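# Carry sample box into freezer rack on window bench

## Task

Bring the sample box from the shelved bench by the door to the freezer rack standing on the shelved bench by the window, and push it fully into a free slot of that rack. Any of these fails the task: the rack not ending up on its bench, any other box not ending up fully inside the rack, or the sample box touching the floor. Moving the parked cart, the pedal bin or the stool is allowed. When done, release the box and move away from it, and the robot must not fall or be left leaning.

## Robot and tools

Robot: a Rainbow Robotics RB-Y1 on a two-wheel differential base (two rear casters) that cannot strafe. Base footprint 0.66 m long by 0.58 m wide; its front edge sits 0.10 m ahead of the drive axle. It has a head, two 7-joint arms with parallel grippers, and a torso whose folding lower part (leg) can poke out past the base front when bent. Each arm carries up to 3 kg; heavy loads held far forward can tip the robot, and nothing stops that.

Frames: the base frame has its origin on the floor under the middle of the drive axle, x ahead, y to the left, z up. Reported chest, left_hand and right_hand are given in it; a hand point is the spot between its finger pads, fingers along its -z, closing along its x. Printed hand positions grow less accurate at long reach. The odometry frame is the base frame as it was when the scene began; base_odometry counts wheel turns only (slip looks like travel), heading positive leftward, -3.142 to 3.142.

execute_actions(actions, cameras): actions is a list holding one action or none (none just reports state and pictures). An action may contain:
- base: exactly one of translate_m (metres, a relative drive straight, forward positive, -3 to 3) or rotate_rad (radians, a relative in-place turn, left/counter-clockwise positive, -3.2 to 3.2). Both are offsets from where the base last measured itself.
- joints: a map of joint name to absolute target. Torso: torso_squat_rad 0 to 1.2 (bigger lowers the chest, kept level), torso_shift_rad -0.3 to 0.6 (positive pushes hips forward), torso_pitch_rad -0.2 to 1.4 (positive bows forward), torso_yaw_rad -1.5 to 1.5 (positive turns left). Combined torso limits: squat+shift <= 1.52; squat-shift+pitch <= 1.57; shift+0.5 pitch-0.4 squat <= 0.7; shift+0.3 pitch-0.5 squat <= 0.39; breaking one leaves the commanded torso joints short and off_target. Arms, per side (left_/right_): shoulder_pitch -2.356 to 2.356 (0 hangs, negative raises forward); shoulder_roll left 0 to 3.141, right -3.141 to 0 (away from body lifts the arm sideways); shoulder_yaw -2.094 to 2.094; elbow -2.617 to 0.01 (negative bends); forearm_roll -3.141 to 3.141; wrist_pitch -1.57 to 1.919 (negative tips hand forward); hand_roll -2.705 to 2.705; all radians, and yaw/roll signs match on both arms (positive = leftward/counter-clockwise from above). Grippers left_gripper_m / right_gripper_m: 0 to 0.1 m of pad gap. Head: head_pan_rad -0.523 to 0.523 (relative to chest, left positive), head_tilt_rad -0.35 to 1.57 (positive looks down). Done tolerances are 0.02 rad, grippers 0.004 m.
- speeds: caps for this action only, translate_m 0.05 to 0.4 m/s, rotate_rad 0.1 to 1.509 rad/s (defaults are the top values). A base move needing over 8.667 s at its cap is refused.
- min_time_s: 0.1 to 8, a floor on how long each arm/head motion takes.
cameras: list from head_camera, left_wrist_camera, right_wrist_camera, all; omitted/null/["all"] gives all, [] none. Unknown keys or out-of-range numbers reject the whole call with no motion. Parts you leave unnamed may still be driving toward earlier targets.

wait(seconds 0 to 10): lets the scene run, returns the same report. zoom_image(camera, region [x0,y0,x1,y1] pixels, up to 504x504): enlarges part of a camera's latest full image (head image 896x504, wrist images 644x364). read_manual(section "licences"): licence text only. finished_scene(scene): ends the current scene irreversibly once the last command is held; it reports success. Replying with no tool call ends everything.

Reading results: base_status and joint_status give each motion's ending. done (for the base, only that the wheels turned the full amount); off_target (stopped short, may still push); limit_stop_at_<name> (a built-in limit); limit_stop_at_own_body (self-collision guard stopped it before touching; move the arm or torso apart); contact_stop (torso or arm met firm resistance, or load too heavy); stopped_with_arm (torso halted because an arm contact-stopped); time_out. A contact_stop, time_out or stopped_with_arm halts the whole group (torso group, left arm group, right arm group), which then holds where it is. "joint command not followed" with a cause line means an arm's targets were withheld by the arm-collision check (gripper commands still run); those joints show not_followed and may be retried later until valid. on_its_own lists what the call didn't command; "held at" is the held target, not the actual position. After any stop, first back the arm off in its own action, then the torso. Special case: with both hands on one object, if the torso contact-stops instantly with nothing in the way, resend every arm joint at its current joint_positions value, then the torso command. MOTOR HOT appears from 65 °C; OVER-TEMPERATURE FAULT brakes the robot (limit_stop_at_motor_heat), after which targets must be resent. A torque fault freezes the robot 10 s and skips the rest of the call.

Avoid: driving into furniture (the base keeps spinning wheels and pushing; a leg hitting furniture can shove the robot backward unreported); arms colliding or pressing on each other, including grippers; hard impacts, drops and slips. To grip, command an opening at least 0.005 m narrower than the object (off_target is then expected). The robot holds its last command while you are composing; something may occasionally nudge loose objects. Camera calibration is given per camera (pinhole plus radial, base-frame pose) and may be a little off.

Each tool is called after "Emit:" as name(argument=value, ...), one argument or row to a line, values as JSON.

## Session

Emit:
execute_actions(
  actions=[],
)

Scene clock: 0.00 s.
base_odometry: x=+0.000 y=+0.000 heading=+0.000 (m, m, rad; odometry frame)
base_status: not commanded
joint_positions: torso_squat_rad=+0.350 torso_shift_rad=+0.000 torso_pitch_rad=-0.001 torso_yaw_rad=+0.000 left_shoulder_pitch_rad=+0.005 left_shoulder_roll_rad=-0.001 left_shoulder_yaw_rad=-0.033 left_elbow_rad=-0.298 left_forearm_roll_rad=-0.031 left_wrist_pitch_rad=+0.011 left_hand_roll_rad=+0.020 left_gripper_m=+0.099 right_shoulder_pitch_rad=-0.021 right_shoulder_roll_rad=-0.026 right_shoulder_yaw_rad=+0.037 right_elbow_rad=-0.132 right_forearm_roll_rad=+0.013 right_wrist_pitch_rad=-0.039 right_hand_roll_rad=+0.022 right_gripper_m=+0.101 head_pan_rad=-0.001 head_tilt_rad=+0.400
joint_status: not commanded
chest: x=-0.2284 y=+0.0009 z=+1.2474 quat_wxyz=(+1.000, -0.001, -0.001, +0.000) (m; base frame)
left_hand: x=-0.0891 y=+0.2152 z=+0.5758 quat_wxyz=(+0.990, -0.002, -0.141, -0.021) (m; base frame)
right_hand: x=-0.1396 y=-0.2367 z=+0.5686 quat_wxyz=(+0.995, -0.014, -0.095, +0.040) (m; base frame)
pictures: head_camera, left_wrist_camera, right_wrist_camera
camera_calibration (this result's frames):
head_camera: T_world_to_cam=[[0.0292723, -0.999535, -0.00850541, 0.0178048], [-0.361644, -0.00265768, -0.932312, 1.3356], [0.931856, 0.0303668, -0.361554, 0.658778], [0, 0, 0, 1]] pos_world=[-0.131397, 0.00134109, 1.48353]
left_wrist_camera: T_world_to_cam=[[0.963083, -0.00627485, 0.26913, -0.0693825], [-0.188574, -0.729195, 0.657811, -0.211488], [0.192121, -0.684278, -0.703458, 0.654672], [0, 0, 0, 1]] pos_world=[-0.0988358, 0.293326, 0.618326]
right_wrist_camera: T_world_to_cam=[[-0.966392, -0.0926959, -0.239779, -0.018002], [-0.215983, 0.798617, 0.561749, -0.125545], [0.13942, 0.594658, -0.791798, 0.695437], [0, 0, 0, 1]] pos_world=[-0.14147, -0.314953, 0.616854]
Images, in order (width x height): head_camera 896x504, left_wrist_camera 644x364, right_wrist_camera 644x364.

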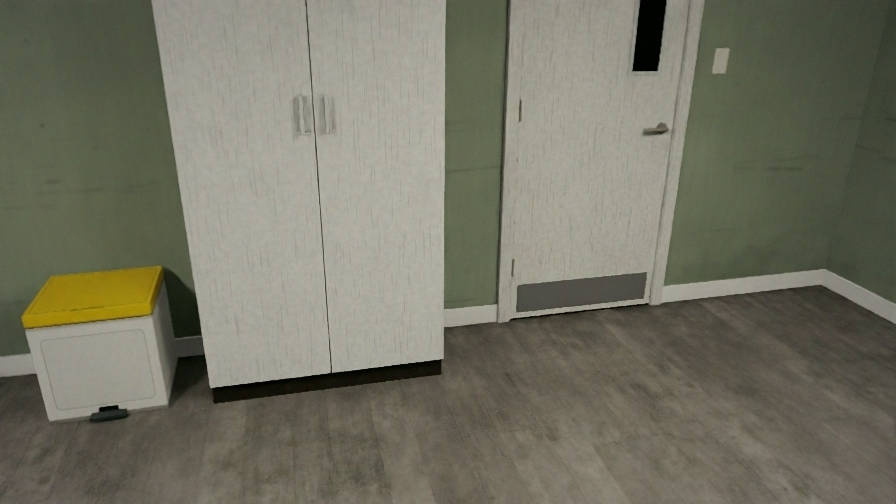

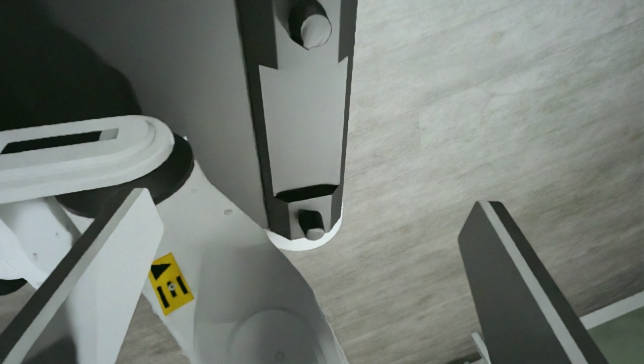

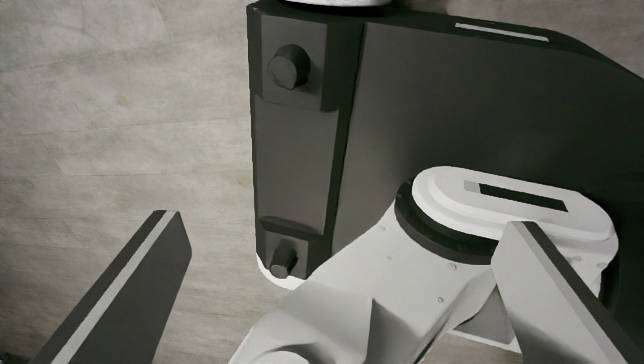

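Emit:
execute_actions(
  actions=[
    {"base": {"rotate_rad": -1.329}, "joints": {"head_tilt_rad": 0.25}},
  ],
  cameras=["head_camera"],
)

Scene clock: 11.10 s.
base_odometry: x=+0.000 y=+0.000 heading=-1.328 (m, m, rad; odometry frame)
base_status: done
joint_positions: torso_squat_rad=+0.350 torso_shift_rad=+0.000 torso_pitch_rad=-0.001 torso_yaw_rad=+0.000 left_shoulder_pitch_rad=+0.005 left_shoulder_roll_rad=-0.001 left_shoulder_yaw_rad=-0.033 left_elbow_rad=-0.298 left_forearm_roll_rad=-0.031 left_wrist_pitch_rad=+0.011 left_hand_roll_rad=+0.020 left_gripper_m=+0.099 right_shoulder_pitch_rad=-0.021 right_shoulder_roll_rad=-0.026 right_shoulder_yaw_rad=+0.037 right_elbow_rad=-0.132 right_forearm_roll_rad=+0.013 right_wrist_pitch_rad=-0.039 right_hand_roll_rad=+0.022 right_gripper_m=+0.101 head_pan_rad=-0.001 head_tilt_rad=+0.250
joint_status: all done
chest: x=-0.2284 y=+0.0009 z=+1.2474 quat_wxyz=(+1.000, -0.001, -0.001, +0.000) (m; base frame)
left_hand: x=-0.0891 y=+0.2152 z=+0.5758 quat_wxyz=(+0.990, -0.002, -0.141, -0.021) (m; base frame)
right_hand: x=-0.1396 y=-0.2367 z=+0.5686 quat_wxyz=(+0.995, -0.014, -0.095, +0.040) (m; base frame)
pictures: head_camera
camera_calibration (this result's frames):
head_camera: T_world_to_cam=[[0.0303896, -0.999531, -0.00384137, 0.0112937], [-0.218338, -0.00288788, -0.975869, 1.42826], [0.9754, 0.0304949, -0.218323, 0.460456], [0, 0, 0, 1]] pos_world=[-0.137629, 0.00137146, 1.49437]
Images, in order (width x height): head_camera 896x504.

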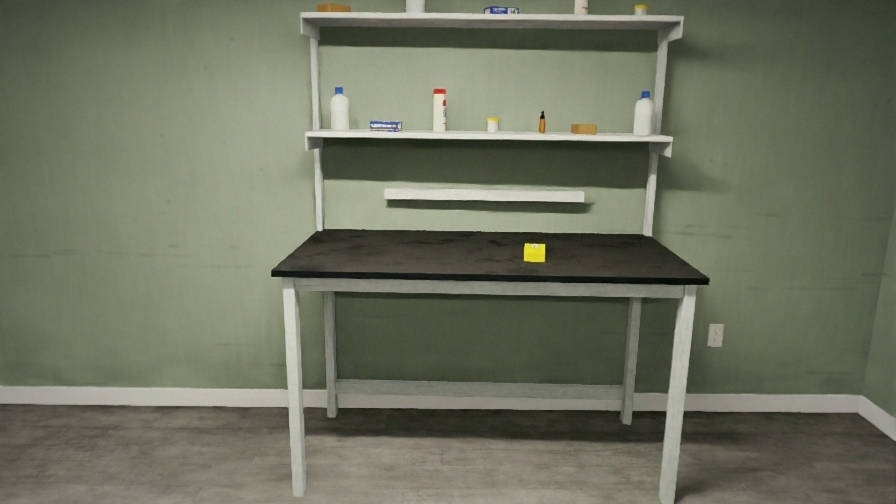

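Emit:
zoom_image(
  camera="head_camera",
  region=[480, 220, 600, 290],
)

Region (480, 220, 600, 290) of head_camera's 896x504 image, scaled by 4.200, with more detail than that image has; it fills the top 294 rows of this view, and the rest is white.

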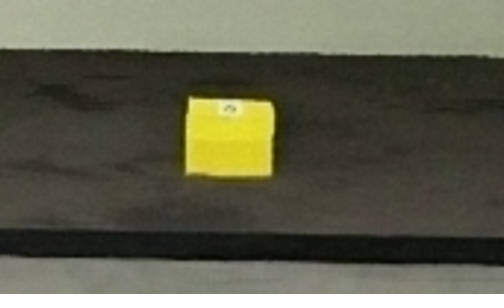

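Emit:
execute_actions(
  actions=[
    {"base": {"translate_m": 1.3}, "joints": {"torso_shift_rad": 0.15, "torso_squat_rad": 0.3, "left_shoulder_roll_rad": 0.15, "left_shoulder_yaw_rad": 0, "left_elbow_rad": 0, "left_forearm_roll_rad": -0.3, "left_wrist_pitch_rad": 1.1, "left_hand_roll_rad": -1.571, "right_shoulder_roll_rad": -0.15, "right_shoulder_yaw_rad": 0, "right_elbow_rad": 0, "right_forearm_roll_rad": 1.22, "right_wrist_pitch_rad": 1.0, "right_hand_roll_rad": 1.571, "head_tilt_rad": 0.5, "head_pan_rad": -0.2}},
  ],
)

Scene clock: 62.93 s.
base_odometry: x=+0.312 y=-1.262 heading=-1.329 (m, m, rad; odometry frame)
base_status: done
joint_positions: torso_squat_rad=+0.300 torso_shift_rad=+0.150 torso_pitch_rad=-0.001 torso_yaw_rad=+0.000 left_shoulder_pitch_rad=+0.005 left_shoulder_roll_rad=+0.150 left_shoulder_yaw_rad=+0.000 left_elbow_rad=+0.000 left_forearm_roll_rad=-0.300 left_wrist_pitch_rad=+1.100 left_hand_roll_rad=-1.571 left_gripper_m=+0.099 right_shoulder_pitch_rad=-0.021 right_shoulder_roll_rad=-0.150 right_shoulder_yaw_rad=+0.000 right_elbow_rad=+0.000 right_forearm_roll_rad=+1.220 right_wrist_pitch_rad=+1.000 right_hand_roll_rad=+1.571 right_gripper_m=+0.101 head_pan_rad=-0.200 head_tilt_rad=+0.500
joint_status: all done
chest: x=-0.1284 y=+0.0009 z=+1.2512 quat_wxyz=(+1.000, -0.001, -0.001, +0.000) (m; base frame)
left_hand: x=-0.3268 y=+0.3752 z=+0.7110 quat_wxyz=(+0.527, -0.273, +0.471, -0.652) (m; base frame)
right_hand: x=-0.1805 y=-0.4985 z=+0.7086 quat_wxyz=(+0.162, +0.062, +0.535, +0.827) (m; base frame)
pictures: head_camera, left_wrist_camera, right_wrist_camera
camera_calibration (this result's frames):
head_camera: T_world_to_cam=[[-0.170278, -0.985326, -0.0117512, -0.00167527], [-0.444361, 0.0874246, -0.891572, 1.30722], [0.879516, -0.146593, -0.452727, 0.693819], [0, 0, 0, 1]] pos_world=[-0.0296309, -0.0142253, 1.47958]
left_wrist_camera: T_world_to_cam=[[-0.289832, -0.940805, -0.175735, 0.381588], [0.250799, -0.251858, 0.934702, -0.460961], [-0.923633, 0.226832, 0.308949, -0.521318], [0, 0, 0, 1]] pos_world=[-0.255301, 0.361155, 0.65898]
right_wrist_camera: T_world_to_cam=[[0.926199, -0.374837, 0.0406485, -0.0459455], [0.0438216, 0.214102, 0.975828, -0.541864], [-0.374479, -0.90203, 0.214727, -0.584332], [0, 0, 0, 1]] pos_world=[-0.15252, -0.428293, 0.656106]
Images, in order (width x height): head_camera 896x504, left_wrist_camera 644x364, right_wrist_camera 644x364.

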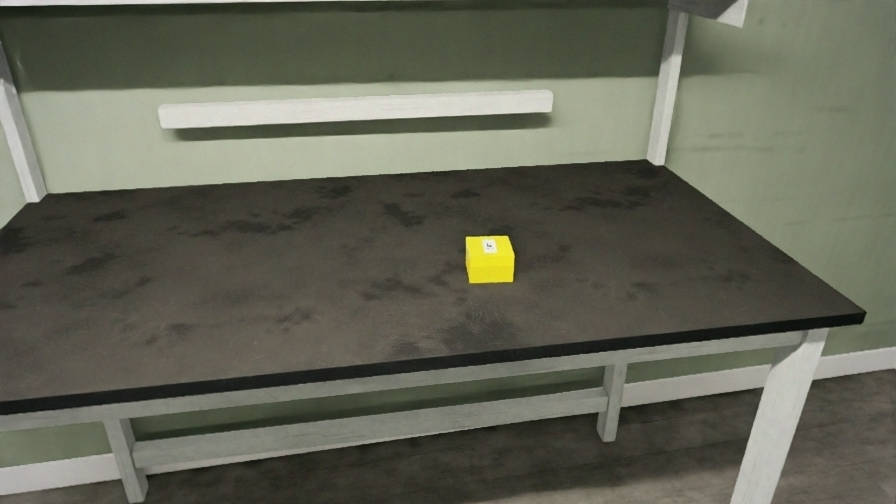

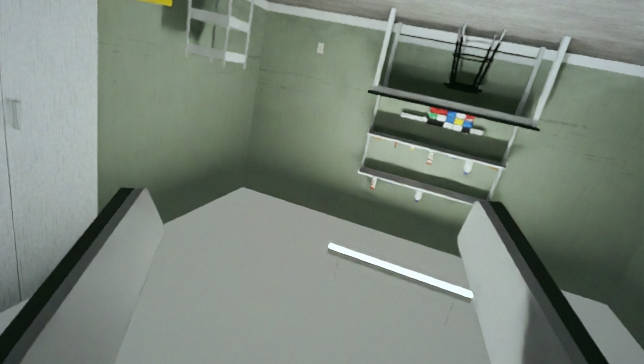

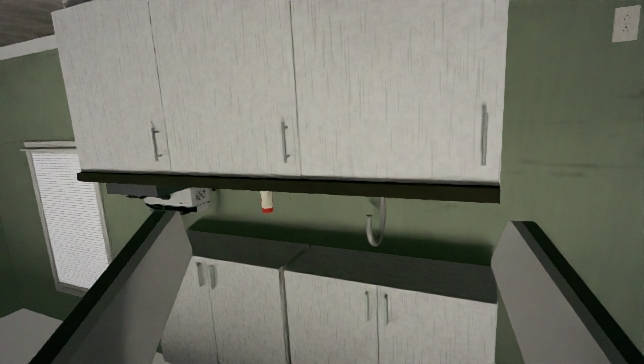

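The rack bench is behind me with a stool in front of or under it. I'll zoom in on it.

Emit:
zoom_image(
  camera="left_wrist_camera",
  region=[400, 80, 500, 150],
)

Emit:
zoom_image(
  camera="left_wrist_camera",
  region=[350, 0, 600, 160],
)

Emit:
zoom_image(
  camera="head_camera",
  region=[430, 210, 550, 300],
)

Region (400, 80, 500, 150) of left_wrist_camera's 644x364 image, scaled by 5.040, with more detail than that image has; it fills the top 353 rows of this view, and the rest is white.

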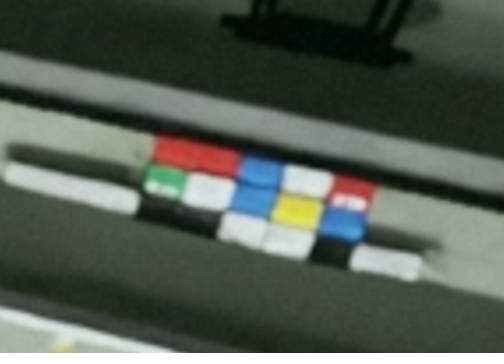

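Region (350, 0, 600, 160) of left_wrist_camera's 644x364 image, scaled by 2.016, with more detail than that image has; it fills the top 323 rows of this view, and the rest is white.

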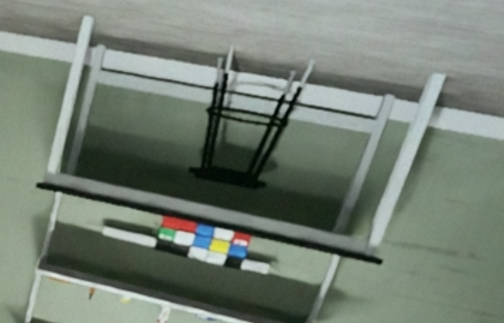

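Region (430, 210, 550, 300) of head_camera's 896x504 image, scaled by 4.200, with more detail than that image has; it fills the top 378 rows of this view, and the rest is white.

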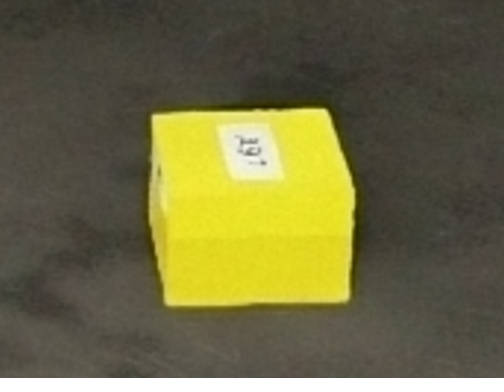

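Emit:
execute_actions(
  actions=[
    {"base": {"translate_m": 0.52}, "joints": {"torso_squat_rad": 0.33, "torso_yaw_rad": -0.064, "right_shoulder_pitch_rad": -0.8666, "right_shoulder_roll_rad": -0.1176, "right_shoulder_yaw_rad": -0.2637, "right_elbow_rad": -1.019, "right_forearm_roll_rad": 0, "right_wrist_pitch_rad": 1.852, "right_hand_roll_rad": -1.62, "right_gripper_m": 0.1, "head_tilt_rad": 0.85, "head_pan_rad": -0.3}},
  ],
  cameras=["head_camera", "right_wrist_camera"],
)

Scene clock: 131.97 s.
TORQUE FAULT: right_wrist_pitch_rad reached its load limit. The robot stopped for 10 seconds, dropped its targets and accepts commands again. The stop added 9.3 s to the call and to motion_time.
base_odometry: x=+0.423 y=-1.716 heading=-1.328 (m, m, rad; odometry frame)
base_status: translate_m torque_fault (by the wheels' count: +0.468 of +0.520)
joint_positions: torso_squat_rad=+0.331 torso_shift_rad=+0.147 torso_pitch_rad=-0.005 torso_yaw_rad=-0.065 left_shoulder_pitch_rad=+0.004 left_shoulder_roll_rad=+0.150 left_shoulder_yaw_rad=+0.000 left_elbow_rad=+0.000 left_forearm_roll_rad=-0.300 left_wrist_pitch_rad=+1.100 left_hand_roll_rad=-1.571 left_gripper_m=+0.099 right_shoulder_pitch_rad=-0.550 right_shoulder_roll_rad=-0.120 right_shoulder_yaw_rad=-0.185 right_elbow_rad=-0.708 right_forearm_roll_rad=+0.352 right_wrist_pitch_rad=+1.624 right_hand_roll_rad=-0.759 right_gripper_m=+0.100 head_pan_rad=-0.300 head_tilt_rad=+0.850
joint_status: right_shoulder_pitch_rad torque_fault (moved -0.529 of -0.846); right_shoulder_yaw_rad torque_fault (moved -0.185 of -0.264); right_elbow_rad torque_fault (moved -0.708 of -1.019); right_forearm_roll_rad torque_fault (moved -0.868 of -1.220); right_wrist_pitch_rad torque_fault (moved +0.624 of +0.852); right_hand_roll_rad torque_fault (moved -2.330 of -3.191); the others done
on_its_own: right_shoulder_pitch_rad is held at -0.592, not at your -0.867, since a torque_fault; right_shoulder_yaw_rad is held at -0.185, not at your -0.264, since a torque_fault; right_elbow_rad is held at -0.714, not at your -1.019, since a torque_fault; right_forearm_roll_rad is held at +0.353, not at your +0.000, since a torque_fault; right_wrist_pitch_rad is held at +1.621, not at your +1.852, since a torque_fault; right_hand_roll_rad is held at -0.759, not at your -1.620, since a torque_fault
chest: x=-0.1326 y=+0.0019 z=+1.2449 quat_wxyz=(+0.999, -0.001, -0.003, -0.033) (m; base frame)
left_hand: x=-0.3040 y=+0.3876 z=+0.7035 quat_wxyz=(+0.507, -0.256, +0.478, -0.670) (m; base frame)
right_hand: x=+0.1613 y=-0.3623 z=+0.7994 quat_wxyz=(+0.881, -0.251, +0.109, -0.387) (m; base frame)
pictures: head_camera, right_wrist_camera
camera_calibration (this result's frames):
head_camera: T_world_to_cam=[[-0.335313, -0.941864, -0.0213806, -0.00739263], [-0.680852, 0.257951, -0.685494, 0.975093], [0.651158, -0.215298, -0.727764, 1.06746], [0, 0, 0, 1]] pos_world=[-0.0336699, -0.0286668, 1.44512]
right_wrist_camera: T_world_to_cam=[[-0.701612, 0.7113, -0.0423438, 0.407177], [0.705466, 0.701764, 0.0992179, 0.0961396], [0.100289, 0.0397404, -0.994164, 0.877984], [0, 0, 0, 1]] pos_world=[0.129805, -0.391984, 0.880564]
Images, in order (width x height): head_camera 896x504, right_wrist_camera 644x364.

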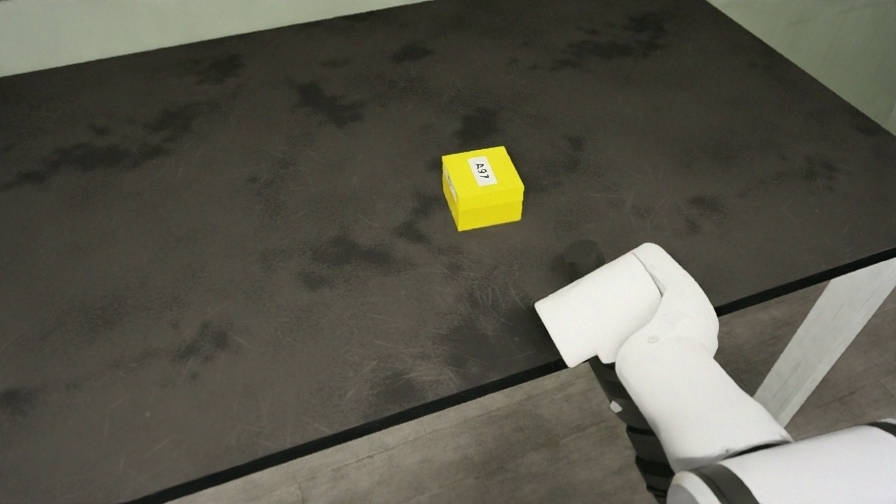

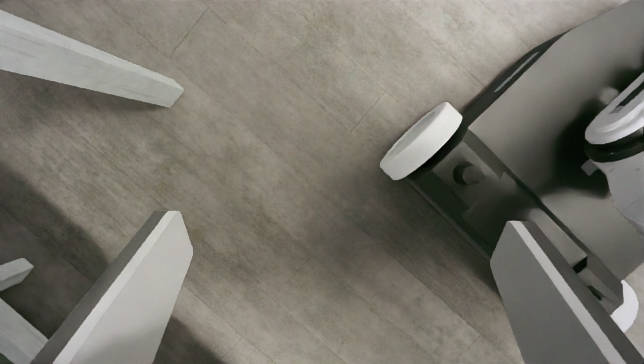

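Emit:
execute_actions(
  actions=[
    {"base": {"translate_m": -0.22}},
  ],
  cameras=[],
)

Emit:
execute_actions(
  actions=[
    {"joints": {"torso_squat_rad": 0.33, "torso_shift_rad": 0.15, "torso_pitch_rad": 0, "torso_yaw_rad": -0.064, "right_shoulder_pitch_rad": -0.8666, "right_shoulder_roll_rad": -0.1176, "right_shoulder_yaw_rad": -0.2637, "right_elbow_rad": -1.019, "right_forearm_roll_rad": 0, "right_wrist_pitch_rad": 1.852, "right_hand_roll_rad": -1.62, "right_gripper_m": 0.1, "head_tilt_rad": 0.7, "head_pan_rad": -0.2}},
  ],
  cameras=["head_camera", "right_wrist_camera"],
)

Scene clock: 137.57 s.
base_odometry: x=+0.371 y=-1.503 heading=-1.330 (m, m, rad; odometry frame)
base_status: done
joint_positions: torso_squat_rad=+0.330 torso_shift_rad=+0.150 torso_pitch_rad=-0.001 torso_yaw_rad=-0.064 left_shoulder_pitch_rad=+0.005 left_shoulder_roll_rad=+0.150 left_shoulder_yaw_rad=+0.000 left_elbow_rad=+0.000 left_forearm_roll_rad=-0.300 left_wrist_pitch_rad=+1.100 left_hand_roll_rad=-1.571 left_gripper_m=+0.099 right_shoulder_pitch_rad=-0.591 right_shoulder_roll_rad=-0.125 right_shoulder_yaw_rad=-0.185 right_elbow_rad=-0.714 right_forearm_roll_rad=+0.353 right_wrist_pitch_rad=+1.621 right_hand_roll_rad=-0.759 right_gripper_m=+0.100 head_pan_rad=-0.300 head_tilt_rad=+0.850
joint_status: not commanded
on_its_own: right_shoulder_pitch_rad is held at -0.592, not at your -0.867, since a torque_fault; right_shoulder_yaw_rad is held at -0.185, not at your -0.264, since a torque_fault; right_elbow_rad is held at -0.714, not at your -1.019, since a torque_fault; right_forearm_roll_rad is held at +0.353, not at your +0.000, since a torque_fault; right_wrist_pitch_rad is held at +1.621, not at your +1.852, since a torque_fault; right_hand_roll_rad is held at -0.759, not at your -1.620, since a torque_fault
chest: x=-0.1294 y=+0.0009 z=+1.2447 quat_wxyz=(+0.999, -0.001, -0.001, -0.032) (m; base frame)
left_hand: x=-0.3036 y=+0.3871 z=+0.7046 quat_wxyz=(+0.506, -0.258, +0.480, -0.669) (m; base frame)
right_hand: x=+0.1882 y=-0.3623 z=+0.8120 quat_wxyz=(+0.885, -0.246, +0.086, -0.386) (m; base frame)
pictures: none
No camera images: the call's "cameras" was empty. Leave "cameras" out to get every camera's image.

Scene clock: 139.13 s.
base_odometry: x=+0.371 y=-1.503 heading=-1.330 (m, m, rad; odometry frame)
base_status: not commanded
joint_positions: torso_squat_rad=+0.330 torso_shift_rad=+0.150 torso_pitch_rad=+0.000 torso_yaw_rad=-0.064 left_shoulder_pitch_rad=+0.005 left_shoulder_roll_rad=+0.150 left_shoulder_yaw_rad=+0.000 left_elbow_rad=+0.000 left_forearm_roll_rad=-0.300 left_wrist_pitch_rad=+1.100 left_hand_roll_rad=-1.571 left_gripper_m=+0.099 right_shoulder_pitch_rad=-0.867 right_shoulder_roll_rad=-0.118 right_shoulder_yaw_rad=-0.263 right_elbow_rad=-1.019 right_forearm_roll_rad=+0.000 right_wrist_pitch_rad=+1.852 right_hand_roll_rad=-1.620 right_gripper_m=+0.100 head_pan_rad=-0.200 head_tilt_rad=+0.700
joint_status: all done
chest: x=-0.1290 y=+0.0009 z=+1.2447 quat_wxyz=(+0.999, -0.001, +0.000, -0.032) (m; base frame)
left_hand: x=-0.3039 y=+0.3871 z=+0.7048 quat_wxyz=(+0.506, -0.258, +0.480, -0.669) (m; base frame)
right_hand: x=+0.3366 y=-0.2497 z=+0.9744 quat_wxyz=(+0.666, +0.000, -0.002, -0.746) (m; base frame)
pictures: head_camera, right_wrist_camera
camera_calibration (this result's frames):
head_camera: T_world_to_cam=[[-0.235553, -0.971711, -0.0171209, -0.00242399], [-0.601014, 0.159491, -0.783163, 1.12801], [0.763739, -0.174186, -0.621581, 0.92265], [0, 0, 0, 1]] pos_world=[-0.0272866, -0.0215492, 1.45687]
right_wrist_camera: T_world_to_cam=[[0.103725, 0.993126, -0.054244, 0.26838], [0.790703, -0.0492533, 0.610215, -0.838022], [0.603349, -0.106185, -0.790376, 0.625623], [0, 0, 0, 1]] pos_world=[0.25732, -0.241379, 1.02041]
Images, in order (width x height): head_camera 896x504, right_wrist_camera 644x364.

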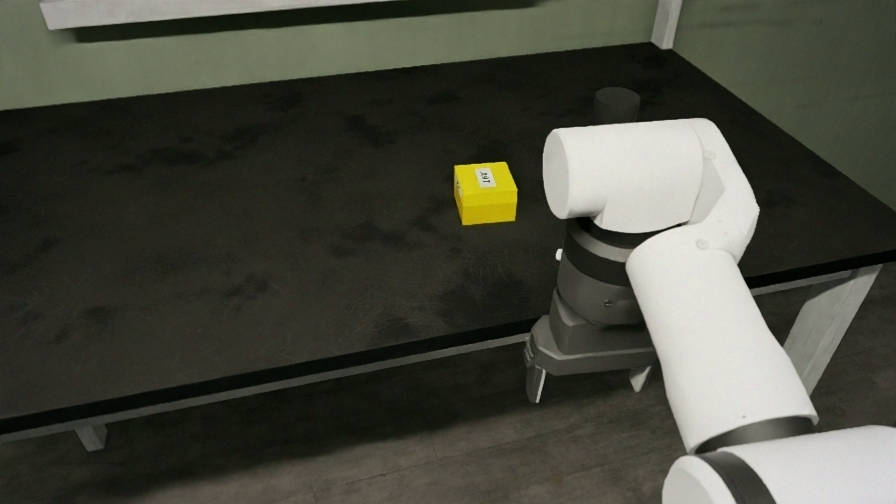

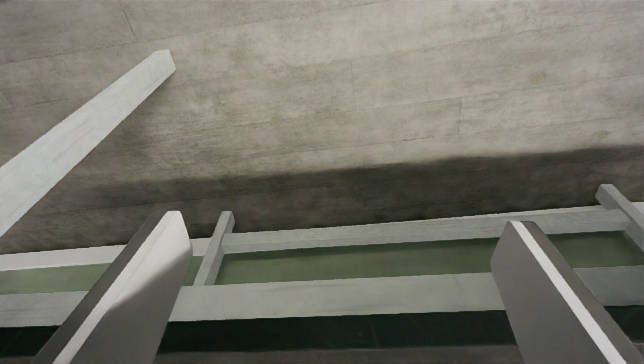

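Emit:
zoom_image(
  camera="head_camera",
  region=[430, 145, 550, 235],
)

Region (430, 145, 550, 235) of head_camera's 896x504 image, scaled by 4.200, with more detail than that image has; it fills the top 378 rows of this view, and the rest is white.

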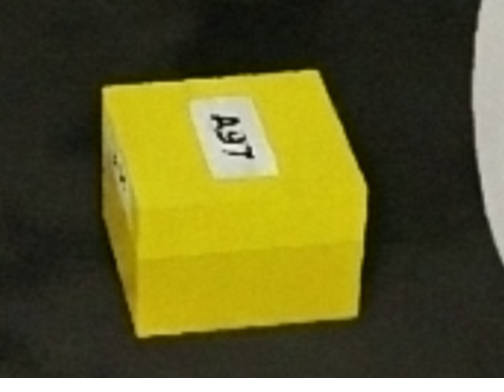

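Emit:
zoom_image(
  camera="head_camera",
  region=[510, 320, 670, 420],
)

Region (510, 320, 670, 420) of head_camera's 896x504 image, scaled by 3.150, with more detail than that image has; it fills the top 315 rows of this view, and the rest is white.

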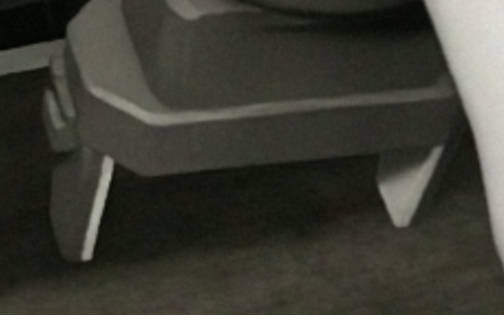

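Emit:
execute_actions(
  actions=[
    {"base": {"translate_m": 0.3}, "joints": {"torso_squat_rad": 0.38, "head_tilt_rad": 0.85, "head_pan_rad": -0.3}},
  ],
  cameras=["head_camera", "right_wrist_camera"],
)

Scene clock: 167.97 s.
base_odometry: x=+0.442 y=-1.794 heading=-1.332 (m, m, rad; odometry frame)
base_status: done
joint_positions: torso_squat_rad=+0.380 torso_shift_rad=+0.150 torso_pitch_rad=+0.000 torso_yaw_rad=-0.064 left_shoulder_pitch_rad=+0.005 left_shoulder_roll_rad=+0.150 left_shoulder_yaw_rad=+0.000 left_elbow_rad=+0.000 left_forearm_roll_rad=-0.300 left_wrist_pitch_rad=+1.100 left_hand_roll_rad=-1.571 left_gripper_m=+0.099 right_shoulder_pitch_rad=-0.866 right_shoulder_roll_rad=-0.118 right_shoulder_yaw_rad=-0.263 right_elbow_rad=-1.019 right_forearm_roll_rad=+0.000 right_wrist_pitch_rad=+1.852 right_hand_roll_rad=-1.620 right_gripper_m=+0.100 head_pan_rad=-0.300 head_tilt_rad=+0.850
joint_status: all done
chest: x=-0.1308 y=+0.0009 z=+1.2327 quat_wxyz=(+0.999, -0.001, +0.000, -0.032) (m; base frame)
left_hand: x=-0.3056 y=+0.3871 z=+0.6927 quat_wxyz=(+0.506, -0.258, +0.480, -0.669) (m; base frame)
right_hand: x=+0.3346 y=-0.2497 z=+0.9622 quat_wxyz=(+0.666, +0.000, -0.001, -0.746) (m; base frame)
pictures: head_camera, right_wrist_camera
camera_calibration (this result's frames):
head_camera: T_world_to_cam=[[-0.334196, -0.942273, -0.0208184, -0.00847704], [-0.684864, 0.257957, -0.681483, 0.962757], [0.647514, -0.213492, -0.731537, 1.06139], [0, 0, 0, 1]] pos_world=[-0.0307417, -0.0297397, 1.43237]
right_wrist_camera: T_world_to_cam=[[0.103805, 0.993119, -0.0542104, 0.267889], [0.790994, -0.0493904, 0.609827, -0.828803], [0.602953, -0.106183, -0.790678, 0.617539], [0, 0, 0, 1]] pos_world=[0.255423, -0.241408, 1.00822]
Images, in order (width x height): head_camera 896x504, right_wrist_camera 644x364.

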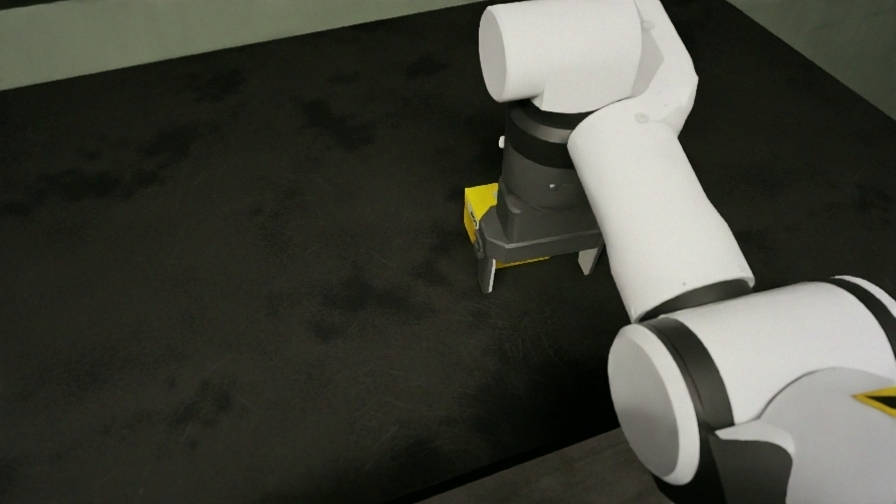

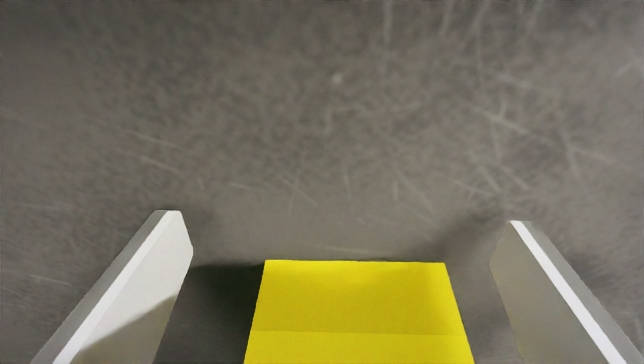

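Emit:
execute_actions(
  actions=[
    {"base": {"translate_m": 0.05}, "speeds": {"translate_m": 0.08}, "joints": {"torso_squat_rad": 0.42}},
  ],
  cameras=["head_camera", "right_wrist_camera"],
)

Scene clock: 186.83 s.
base_odometry: x=+0.454 y=-1.842 heading=-1.333 (m, m, rad; odometry frame)
base_status: done
joint_positions: torso_squat_rad=+0.420 torso_shift_rad=+0.150 torso_pitch_rad=+0.000 torso_yaw_rad=-0.064 left_shoulder_pitch_rad=+0.005 left_shoulder_roll_rad=+0.150 left_shoulder_yaw_rad=+0.000 left_elbow_rad=+0.000 left_forearm_roll_rad=-0.300 left_wrist_pitch_rad=+1.100 left_hand_roll_rad=-1.571 left_gripper_m=+0.099 right_shoulder_pitch_rad=-0.866 right_shoulder_roll_rad=-0.118 right_shoulder_yaw_rad=-0.263 right_elbow_rad=-1.019 right_forearm_roll_rad=+0.000 right_wrist_pitch_rad=+1.852 right_hand_roll_rad=-1.620 right_gripper_m=+0.100 head_pan_rad=-0.300 head_tilt_rad=+0.850
joint_status: all done
chest: x=-0.1324 y=+0.0009 z=+1.2219 quat_wxyz=(+0.999, -0.001, +0.000, -0.032) (m; base frame)
left_hand: x=-0.3073 y=+0.3871 z=+0.6820 quat_wxyz=(+0.506, -0.258, +0.480, -0.669) (m; base frame)
right_hand: x=+0.3330 y=-0.2497 z=+0.9514 quat_wxyz=(+0.666, +0.000, -0.001, -0.746) (m; base frame)
pictures: head_camera, right_wrist_camera
camera_calibration (this result's frames):
head_camera: T_world_to_cam=[[-0.334204, -0.942271, -0.0208064, -0.00925896], [-0.68489, 0.257964, -0.681454, 0.954278], [0.647482, -0.213495, -0.731565, 1.05457], [0, 0, 0, 1]] pos_world=[-0.0323315, -0.0297492, 1.42159]
right_wrist_camera: T_world_to_cam=[[0.103817, 0.993119, -0.0541959, 0.267462], [0.791037, -0.049416, 0.609769, -0.820897], [0.602895, -0.106175, -0.790724, 0.610031], [0, 0, 0, 1]] pos_world=[0.253809, -0.241417, 0.997419]
Images, in order (width x height): head_camera 896x504, right_wrist_camera 644x364.

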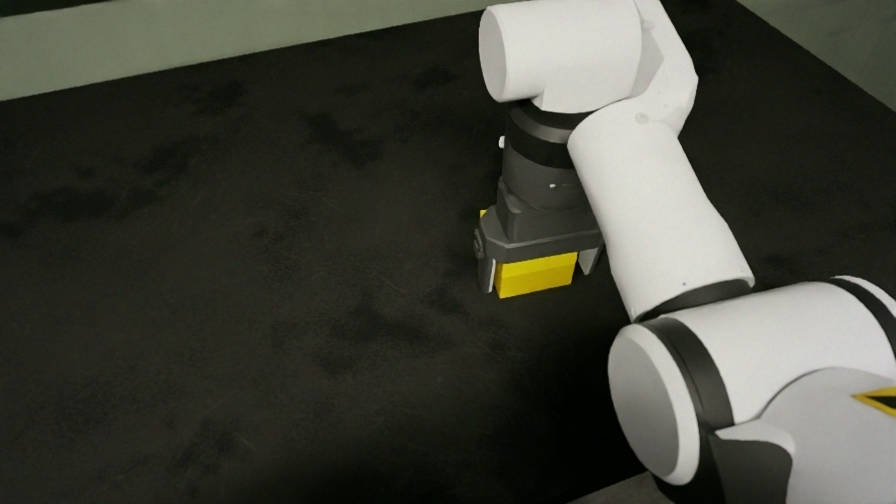

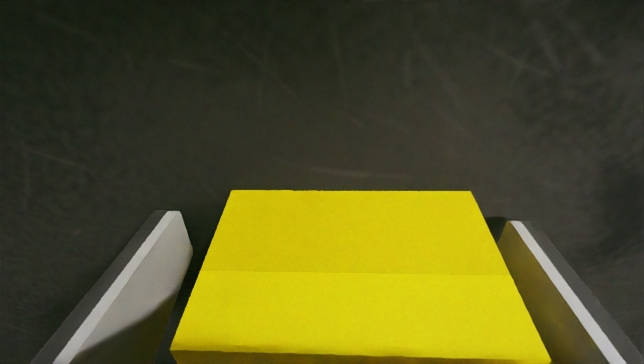

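Emit:
execute_actions(
  actions=[
    {"joints": {"right_gripper_m": 0.06}},
  ],
  cameras=["right_wrist_camera"],
)

Scene clock: 191.00 s.
base_odometry: x=+0.454 y=-1.842 heading=-1.333 (m, m, rad; odometry frame)
base_status: not commanded
joint_positions: torso_squat_rad=+0.420 torso_shift_rad=+0.150 torso_pitch_rad=+0.000 torso_yaw_rad=-0.064 left_shoulder_pitch_rad=+0.005 left_shoulder_roll_rad=+0.150 left_shoulder_yaw_rad=+0.000 left_elbow_rad=+0.000 left_forearm_roll_rad=-0.300 left_wrist_pitch_rad=+1.100 left_hand_roll_rad=-1.571 left_gripper_m=+0.099 right_shoulder_pitch_rad=-0.866 right_shoulder_roll_rad=-0.118 right_shoulder_yaw_rad=-0.263 right_elbow_rad=-1.019 right_forearm_roll_rad=+0.000 right_wrist_pitch_rad=+1.852 right_hand_roll_rad=-1.620 right_gripper_m=+0.077 head_pan_rad=-0.300 head_tilt_rad=+0.850
joint_status: right_gripper_m off_target (ended at +0.077, target +0.060)
chest: x=-0.1324 y=+0.0009 z=+1.2219 quat_wxyz=(+0.999, -0.001, +0.000, -0.032) (m; base frame)
left_hand: x=-0.3073 y=+0.3871 z=+0.6820 quat_wxyz=(+0.506, -0.258, +0.480, -0.669) (m; base frame)
right_hand: x=+0.3330 y=-0.2497 z=+0.9514 quat_wxyz=(+0.666, +0.000, -0.001, -0.746) (m; base frame)
pictures: right_wrist_camera
camera_calibration (this result's frames):
right_wrist_camera: T_world_to_cam=[[0.103817, 0.993119, -0.0541904, 0.267456], [0.791031, -0.0494186, 0.609776, -0.820901], [0.602902, -0.106172, -0.790719, 0.610031], [0, 0, 0, 1]] pos_world=[0.253803, -0.241416, 0.997423]
Images, in order (width x height): right_wrist_camera 644x364.

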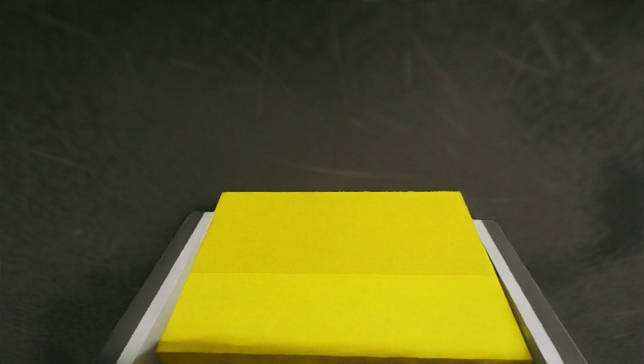

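Emit:
execute_actions(
  actions=[
    {"base": {"translate_m": -2.9}, "joints": {"torso_squat_rad": 0.25, "left_forearm_roll_rad": 0.25, "left_wrist_pitch_rad": 1.05, "head_tilt_rad": 0.45, "head_pan_rad": 0}},
  ],
  cameras=["left_wrist_camera", "right_wrist_camera"],
)

Scene clock: 217.03 s.
base_odometry: x=-0.227 y=+0.977 heading=-1.335 (m, m, rad; odometry frame)
base_status: done
joint_positions: torso_squat_rad=+0.250 torso_shift_rad=+0.150 torso_pitch_rad=+0.000 torso_yaw_rad=-0.064 left_shoulder_pitch_rad=+0.005 left_shoulder_roll_rad=+0.150 left_shoulder_yaw_rad=+0.000 left_elbow_rad=+0.000 left_forearm_roll_rad=+0.250 left_wrist_pitch_rad=+1.050 left_hand_roll_rad=-1.571 left_gripper_m=+0.099 right_shoulder_pitch_rad=-0.866 right_shoulder_roll_rad=-0.118 right_shoulder_yaw_rad=-0.263 right_elbow_rad=-1.019 right_forearm_roll_rad=+0.000 right_wrist_pitch_rad=+1.852 right_hand_roll_rad=-1.620 right_gripper_m=+0.077 head_pan_rad=+0.000 head_tilt_rad=+0.450
joint_status: all done
chest: x=-0.1266 y=+0.0009 z=+1.2605 quat_wxyz=(+0.999, -0.001, +0.000, -0.032) (m; base frame)
left_hand: x=-0.3058 y=+0.2797 z=+0.6943 quat_wxyz=(+0.694, -0.334, +0.358, -0.528) (m; base frame)
right_hand: x=+0.3388 y=-0.2497 z=+0.9899 quat_wxyz=(+0.666, +0.000, -0.001, -0.746) (m; base frame)
pictures: left_wrist_camera, right_wrist_camera
camera_calibration (this result's frames):
left_wrist_camera: T_world_to_cam=[[0.193471, -0.964626, -0.179068, 0.451693], [0.218403, -0.135592, 0.966393, -0.539096], [-0.956488, -0.226078, 0.184444, -0.272103], [0, 0, 0, 1]] pos_world=[-0.229912, 0.301101, 0.65205]
right_wrist_camera: T_world_to_cam=[[0.103851, 0.993119, -0.0541325, 0.268862], [0.791142, -0.049501, 0.609626, -0.848869], [0.602751, -0.106137, -0.790839, 0.637244], [0, 0, 0, 1]] pos_world=[0.259555, -0.241397, 1.036]
Images, in order (width x height): left_wrist_camera 644x364, right_wrist_camera 644x364.

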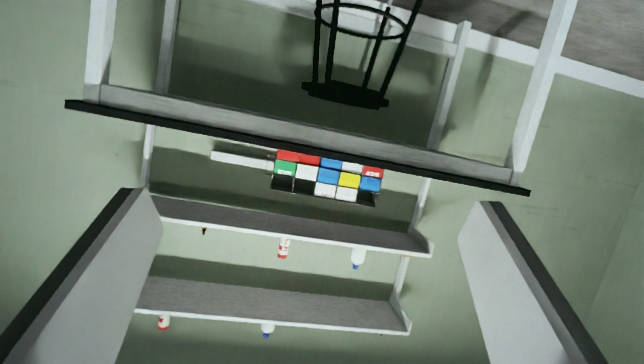

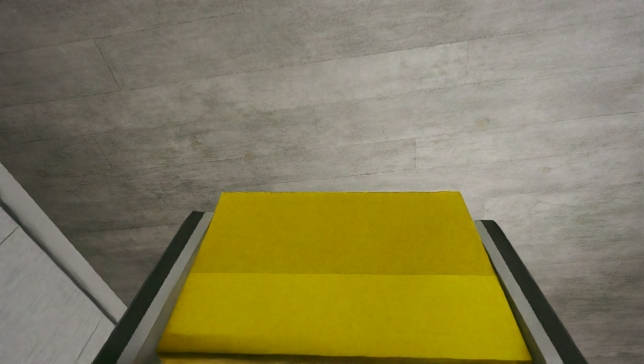

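Emit:
zoom_image(
  camera="left_wrist_camera",
  region=[255, 135, 405, 220],
)

Region (255, 135, 405, 220) of left_wrist_camera's 644x364 image, scaled by 3.360, with more detail than that image has; it fills the top 286 rows of this view, and the rest is white.

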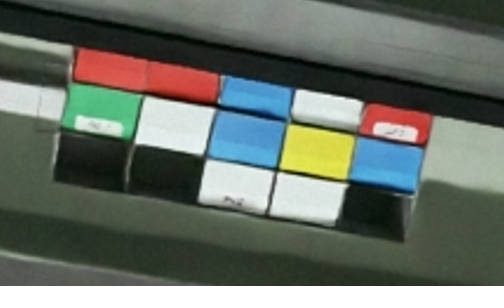

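Emit:
execute_actions(
  actions=[
    {"base": {"rotate_rad": 3.14}, "joints": {"torso_squat_rad": 0.52, "torso_yaw_rad": 0.15, "right_hand_roll_rad": -1.71, "left_shoulder_pitch_rad": 0, "left_shoulder_roll_rad": 0, "left_shoulder_yaw_rad": -0.65, "left_elbow_rad": -1.3, "left_forearm_roll_rad": 0, "left_wrist_pitch_rad": -0.27, "left_hand_roll_rad": 0, "head_tilt_rad": 0.35, "head_pan_rad": -0.15}, "min_time_s": 2},
  ],
)

Scene clock: 240.67 s.
base_odometry: x=-0.227 y=+0.977 heading=+1.804 (m, m, rad; odometry frame)
base_status: done
joint_positions: torso_squat_rad=+0.520 torso_shift_rad=+0.150 torso_pitch_rad=+0.000 torso_yaw_rad=+0.150 left_shoulder_pitch_rad=+0.000 left_shoulder_roll_rad=+0.000 left_shoulder_yaw_rad=-0.650 left_elbow_rad=-1.300 left_forearm_roll_rad=+0.000 left_wrist_pitch_rad=-0.270 left_hand_roll_rad=+0.000 left_gripper_m=+0.099 right_shoulder_pitch_rad=-0.866 right_shoulder_roll_rad=-0.118 right_shoulder_yaw_rad=-0.263 right_elbow_rad=-1.019 right_forearm_roll_rad=+0.000 right_wrist_pitch_rad=+1.852 right_hand_roll_rad=-1.710 right_gripper_m=+0.077 head_pan_rad=-0.150 head_tilt_rad=+0.350
joint_status: all done
chest: x=-0.1372 y=+0.0009 z=+1.1906 quat_wxyz=(+0.997, -0.001, +0.000, +0.075) (m; base frame)
left_hand: x=+0.2687 y=-0.0215 z=+0.8960 quat_wxyz=(+0.685, -0.175, -0.685, -0.175) (m; base frame)
right_hand: x=+0.3707 y=-0.1453 z=+0.9199 quat_wxyz=(+0.711, +0.000, -0.001, -0.703) (m; base frame)
pictures: head_camera, left_wrist_camera, right_wrist_camera
camera_calibration (this result's frames):
head_camera: T_world_to_cam=[[0.0308725, -0.999499, -0.00703876, 0.0160264], [-0.315857, -0.00307445, -0.948802, 1.3438], [0.948304, 0.0315152, -0.315793, 0.49138], [0, 0, 0, 1]] pos_world=[-0.0420254, 0.00466388, 1.43028]
left_wrist_camera: T_world_to_cam=[[0.0269994, 0.0253611, 0.999314, -0.903743], [-0.946361, -0.321347, 0.033724, 0.244305], [0.321982, -0.946622, 0.0153246, -0.0353479], [0, 0, 0, 1]] pos_world=[0.266983, 0.0679657, 0.895425]
right_wrist_camera: T_world_to_cam=[[-0.0196904, 0.998351, -0.0539236, 0.204399], [0.791261, 0.0485294, 0.60955, -0.811974], [0.611162, -0.0306653, -0.790911, 0.581579], [0, 0, 0, 1]] pos_world=[0.291069, -0.146823, 0.965938]
Images, in order (width x height): head_camera 896x504, left_wrist_camera 644x364, right_wrist_camera 644x364.

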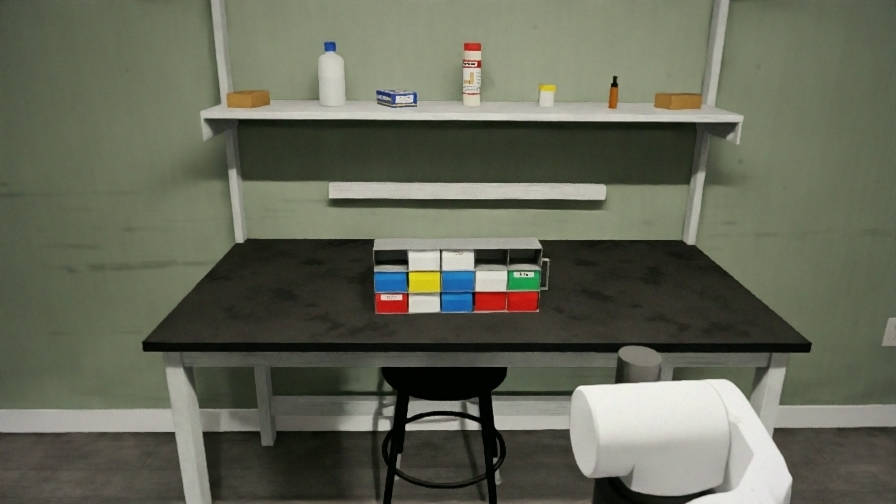

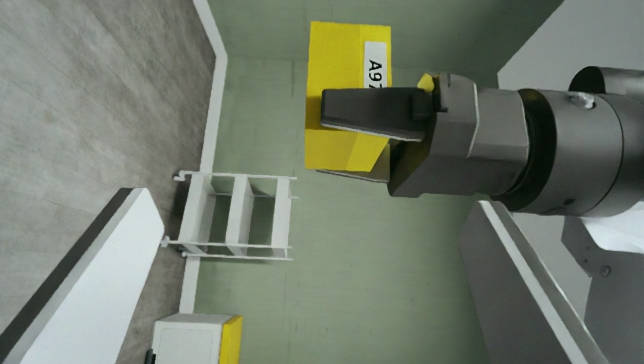

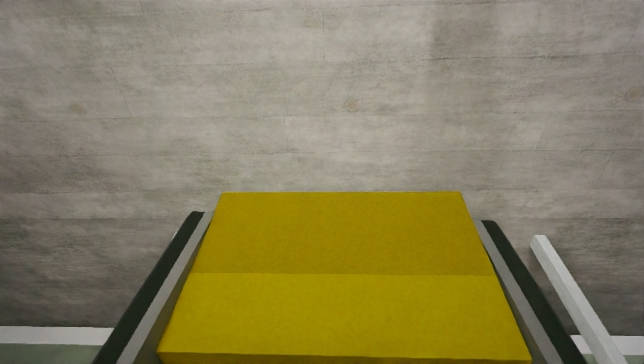

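Emit:
zoom_image(
  camera="head_camera",
  region=[360, 225, 560, 325],
)

Region (360, 225, 560, 325) of head_camera's 896x504 image, scaled by 2.520, with more detail than that image has.

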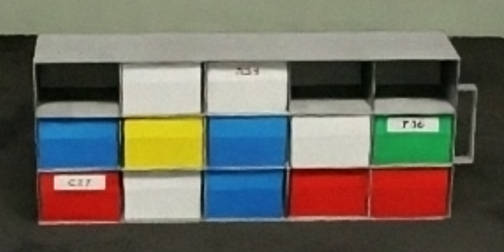

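Emit:
execute_actions(
  actions=[
    {"base": {"rotate_rad": 0.045}},
  ],
  cameras=[],
)

Emit:
execute_actions(
  actions=[
    {"base": {"translate_m": 0.88}, "joints": {"head_tilt_rad": 0.8, "head_pan_rad": -0.15, "torso_squat_rad": 0.53}},
  ],
)

Scene clock: 260.97 s.
base_odometry: x=-0.227 y=+0.976 heading=+1.848 (m, m, rad; odometry frame)
base_status: done
joint_positions: torso_squat_rad=+0.520 torso_shift_rad=+0.150 torso_pitch_rad=+0.000 torso_yaw_rad=+0.150 left_shoulder_pitch_rad=+0.000 left_shoulder_roll_rad=+0.000 left_shoulder_yaw_rad=-0.650 left_elbow_rad=-1.300 left_forearm_roll_rad=+0.000 left_wrist_pitch_rad=-0.270 left_hand_roll_rad=+0.000 left_gripper_m=+0.099 right_shoulder_pitch_rad=-0.866 right_shoulder_roll_rad=-0.118 right_shoulder_yaw_rad=-0.263 right_elbow_rad=-1.019 right_forearm_roll_rad=+0.000 right_wrist_pitch_rad=+1.852 right_hand_roll_rad=-1.710 right_gripper_m=+0.077 head_pan_rad=-0.150 head_tilt_rad=+0.350
joint_status: not commanded
chest: x=-0.1372 y=+0.0009 z=+1.1906 quat_wxyz=(+0.997, -0.001, +0.000, +0.075) (m; base frame)
left_hand: x=+0.2687 y=-0.0215 z=+0.8960 quat_wxyz=(+0.685, -0.175, -0.685, -0.175) (m; base frame)
right_hand: x=+0.3707 y=-0.1452 z=+0.9198 quat_wxyz=(+0.711, +0.000, -0.001, -0.703) (m; base frame)
pictures: none
No camera images: the call's "cameras" was empty. Leave "cameras" out to get every camera's image.

Scene clock: 264.70 s.
base_odometry: x=-0.468 y=+1.823 heading=+1.848 (m, m, rad; odometry frame)
base_status: done
joint_positions: torso_squat_rad=+0.530 torso_shift_rad=+0.150 torso_pitch_rad=+0.000 torso_yaw_rad=+0.150 left_shoulder_pitch_rad=+0.000 left_shoulder_roll_rad=+0.000 left_shoulder_yaw_rad=-0.650 left_elbow_rad=-1.300 left_forearm_roll_rad=+0.000 left_wrist_pitch_rad=-0.270 left_hand_roll_rad=+0.000 left_gripper_m=+0.099 right_shoulder_pitch_rad=-0.866 right_shoulder_roll_rad=-0.118 right_shoulder_yaw_rad=-0.263 right_elbow_rad=-1.019 right_forearm_roll_rad=+0.000 right_wrist_pitch_rad=+1.852 right_hand_roll_rad=-1.710 right_gripper_m=+0.077 head_pan_rad=-0.150 head_tilt_rad=+0.800
joint_status: all done
chest: x=-0.1376 y=+0.0009 z=+1.1871 quat_wxyz=(+0.997, -0.001, +0.000, +0.075) (m; base frame)
left_hand: x=+0.2682 y=-0.0215 z=+0.8925 quat_wxyz=(+0.685, -0.175, -0.685, -0.175) (m; base frame)
right_hand: x=+0.3702 y=-0.1452 z=+0.9163 quat_wxyz=(+0.711, +0.000, -0.001, -0.703) (m; base frame)
pictures: head_camera, left_wrist_camera, right_wrist_camera
camera_calibration (this result's frames):
head_camera: T_world_to_cam=[[0.0242075, -0.999514, -0.0196469, 0.0327315], [-0.697218, -0.00279534, -0.716854, 0.974442], [0.716451, 0.0310514, -0.696946, 0.992526], [0, 0, 0, 1]] pos_world=[-0.0324903, 0.00462014, 1.39091]
left_wrist_camera: T_world_to_cam=[[0.027212, 0.025343, 0.999308, -0.900227], [-0.94635, -0.321358, 0.0339197, 0.243785], [0.321995, -0.946619, 0.0152386, -0.0350572], [0, 0, 0, 1]] pos_world=[0.266491, 0.0679709, 0.891869]
right_wrist_camera: T_world_to_cam=[[-0.0197497, 0.998352, -0.0538875, 0.204153], [0.791396, 0.0485474, 0.609373, -0.809289], [0.610984, -0.0306115, -0.791051, 0.579257], [0, 0, 0, 1]] pos_world=[0.290583, -0.146795, 0.962381]
Images, in order (width x height): head_camera 896x504, left_wrist_camera 644x364, right_wrist_camera 644x364.

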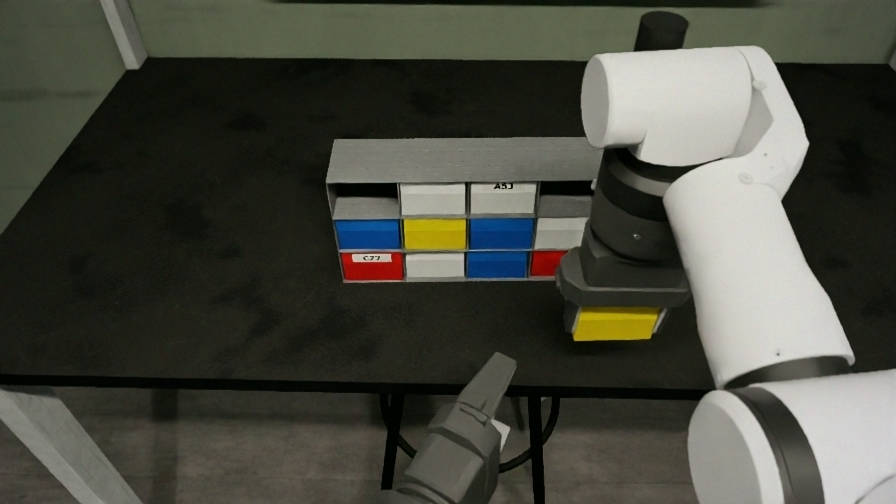

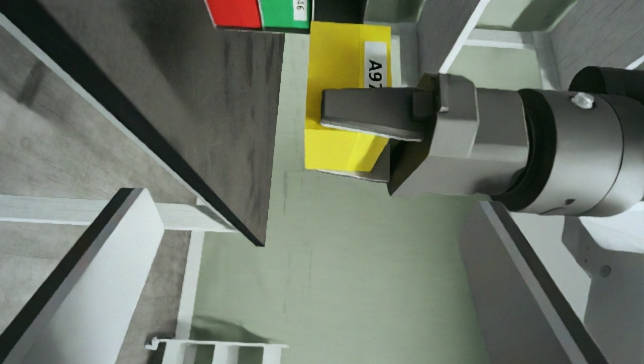

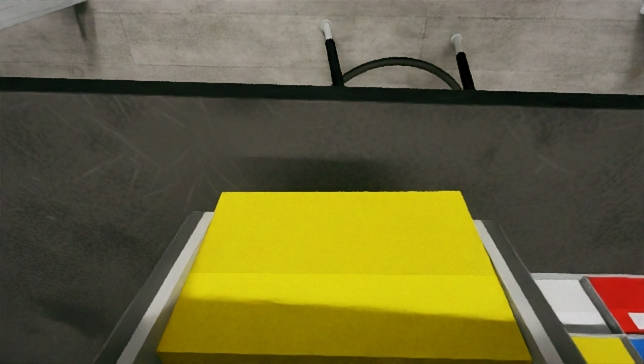

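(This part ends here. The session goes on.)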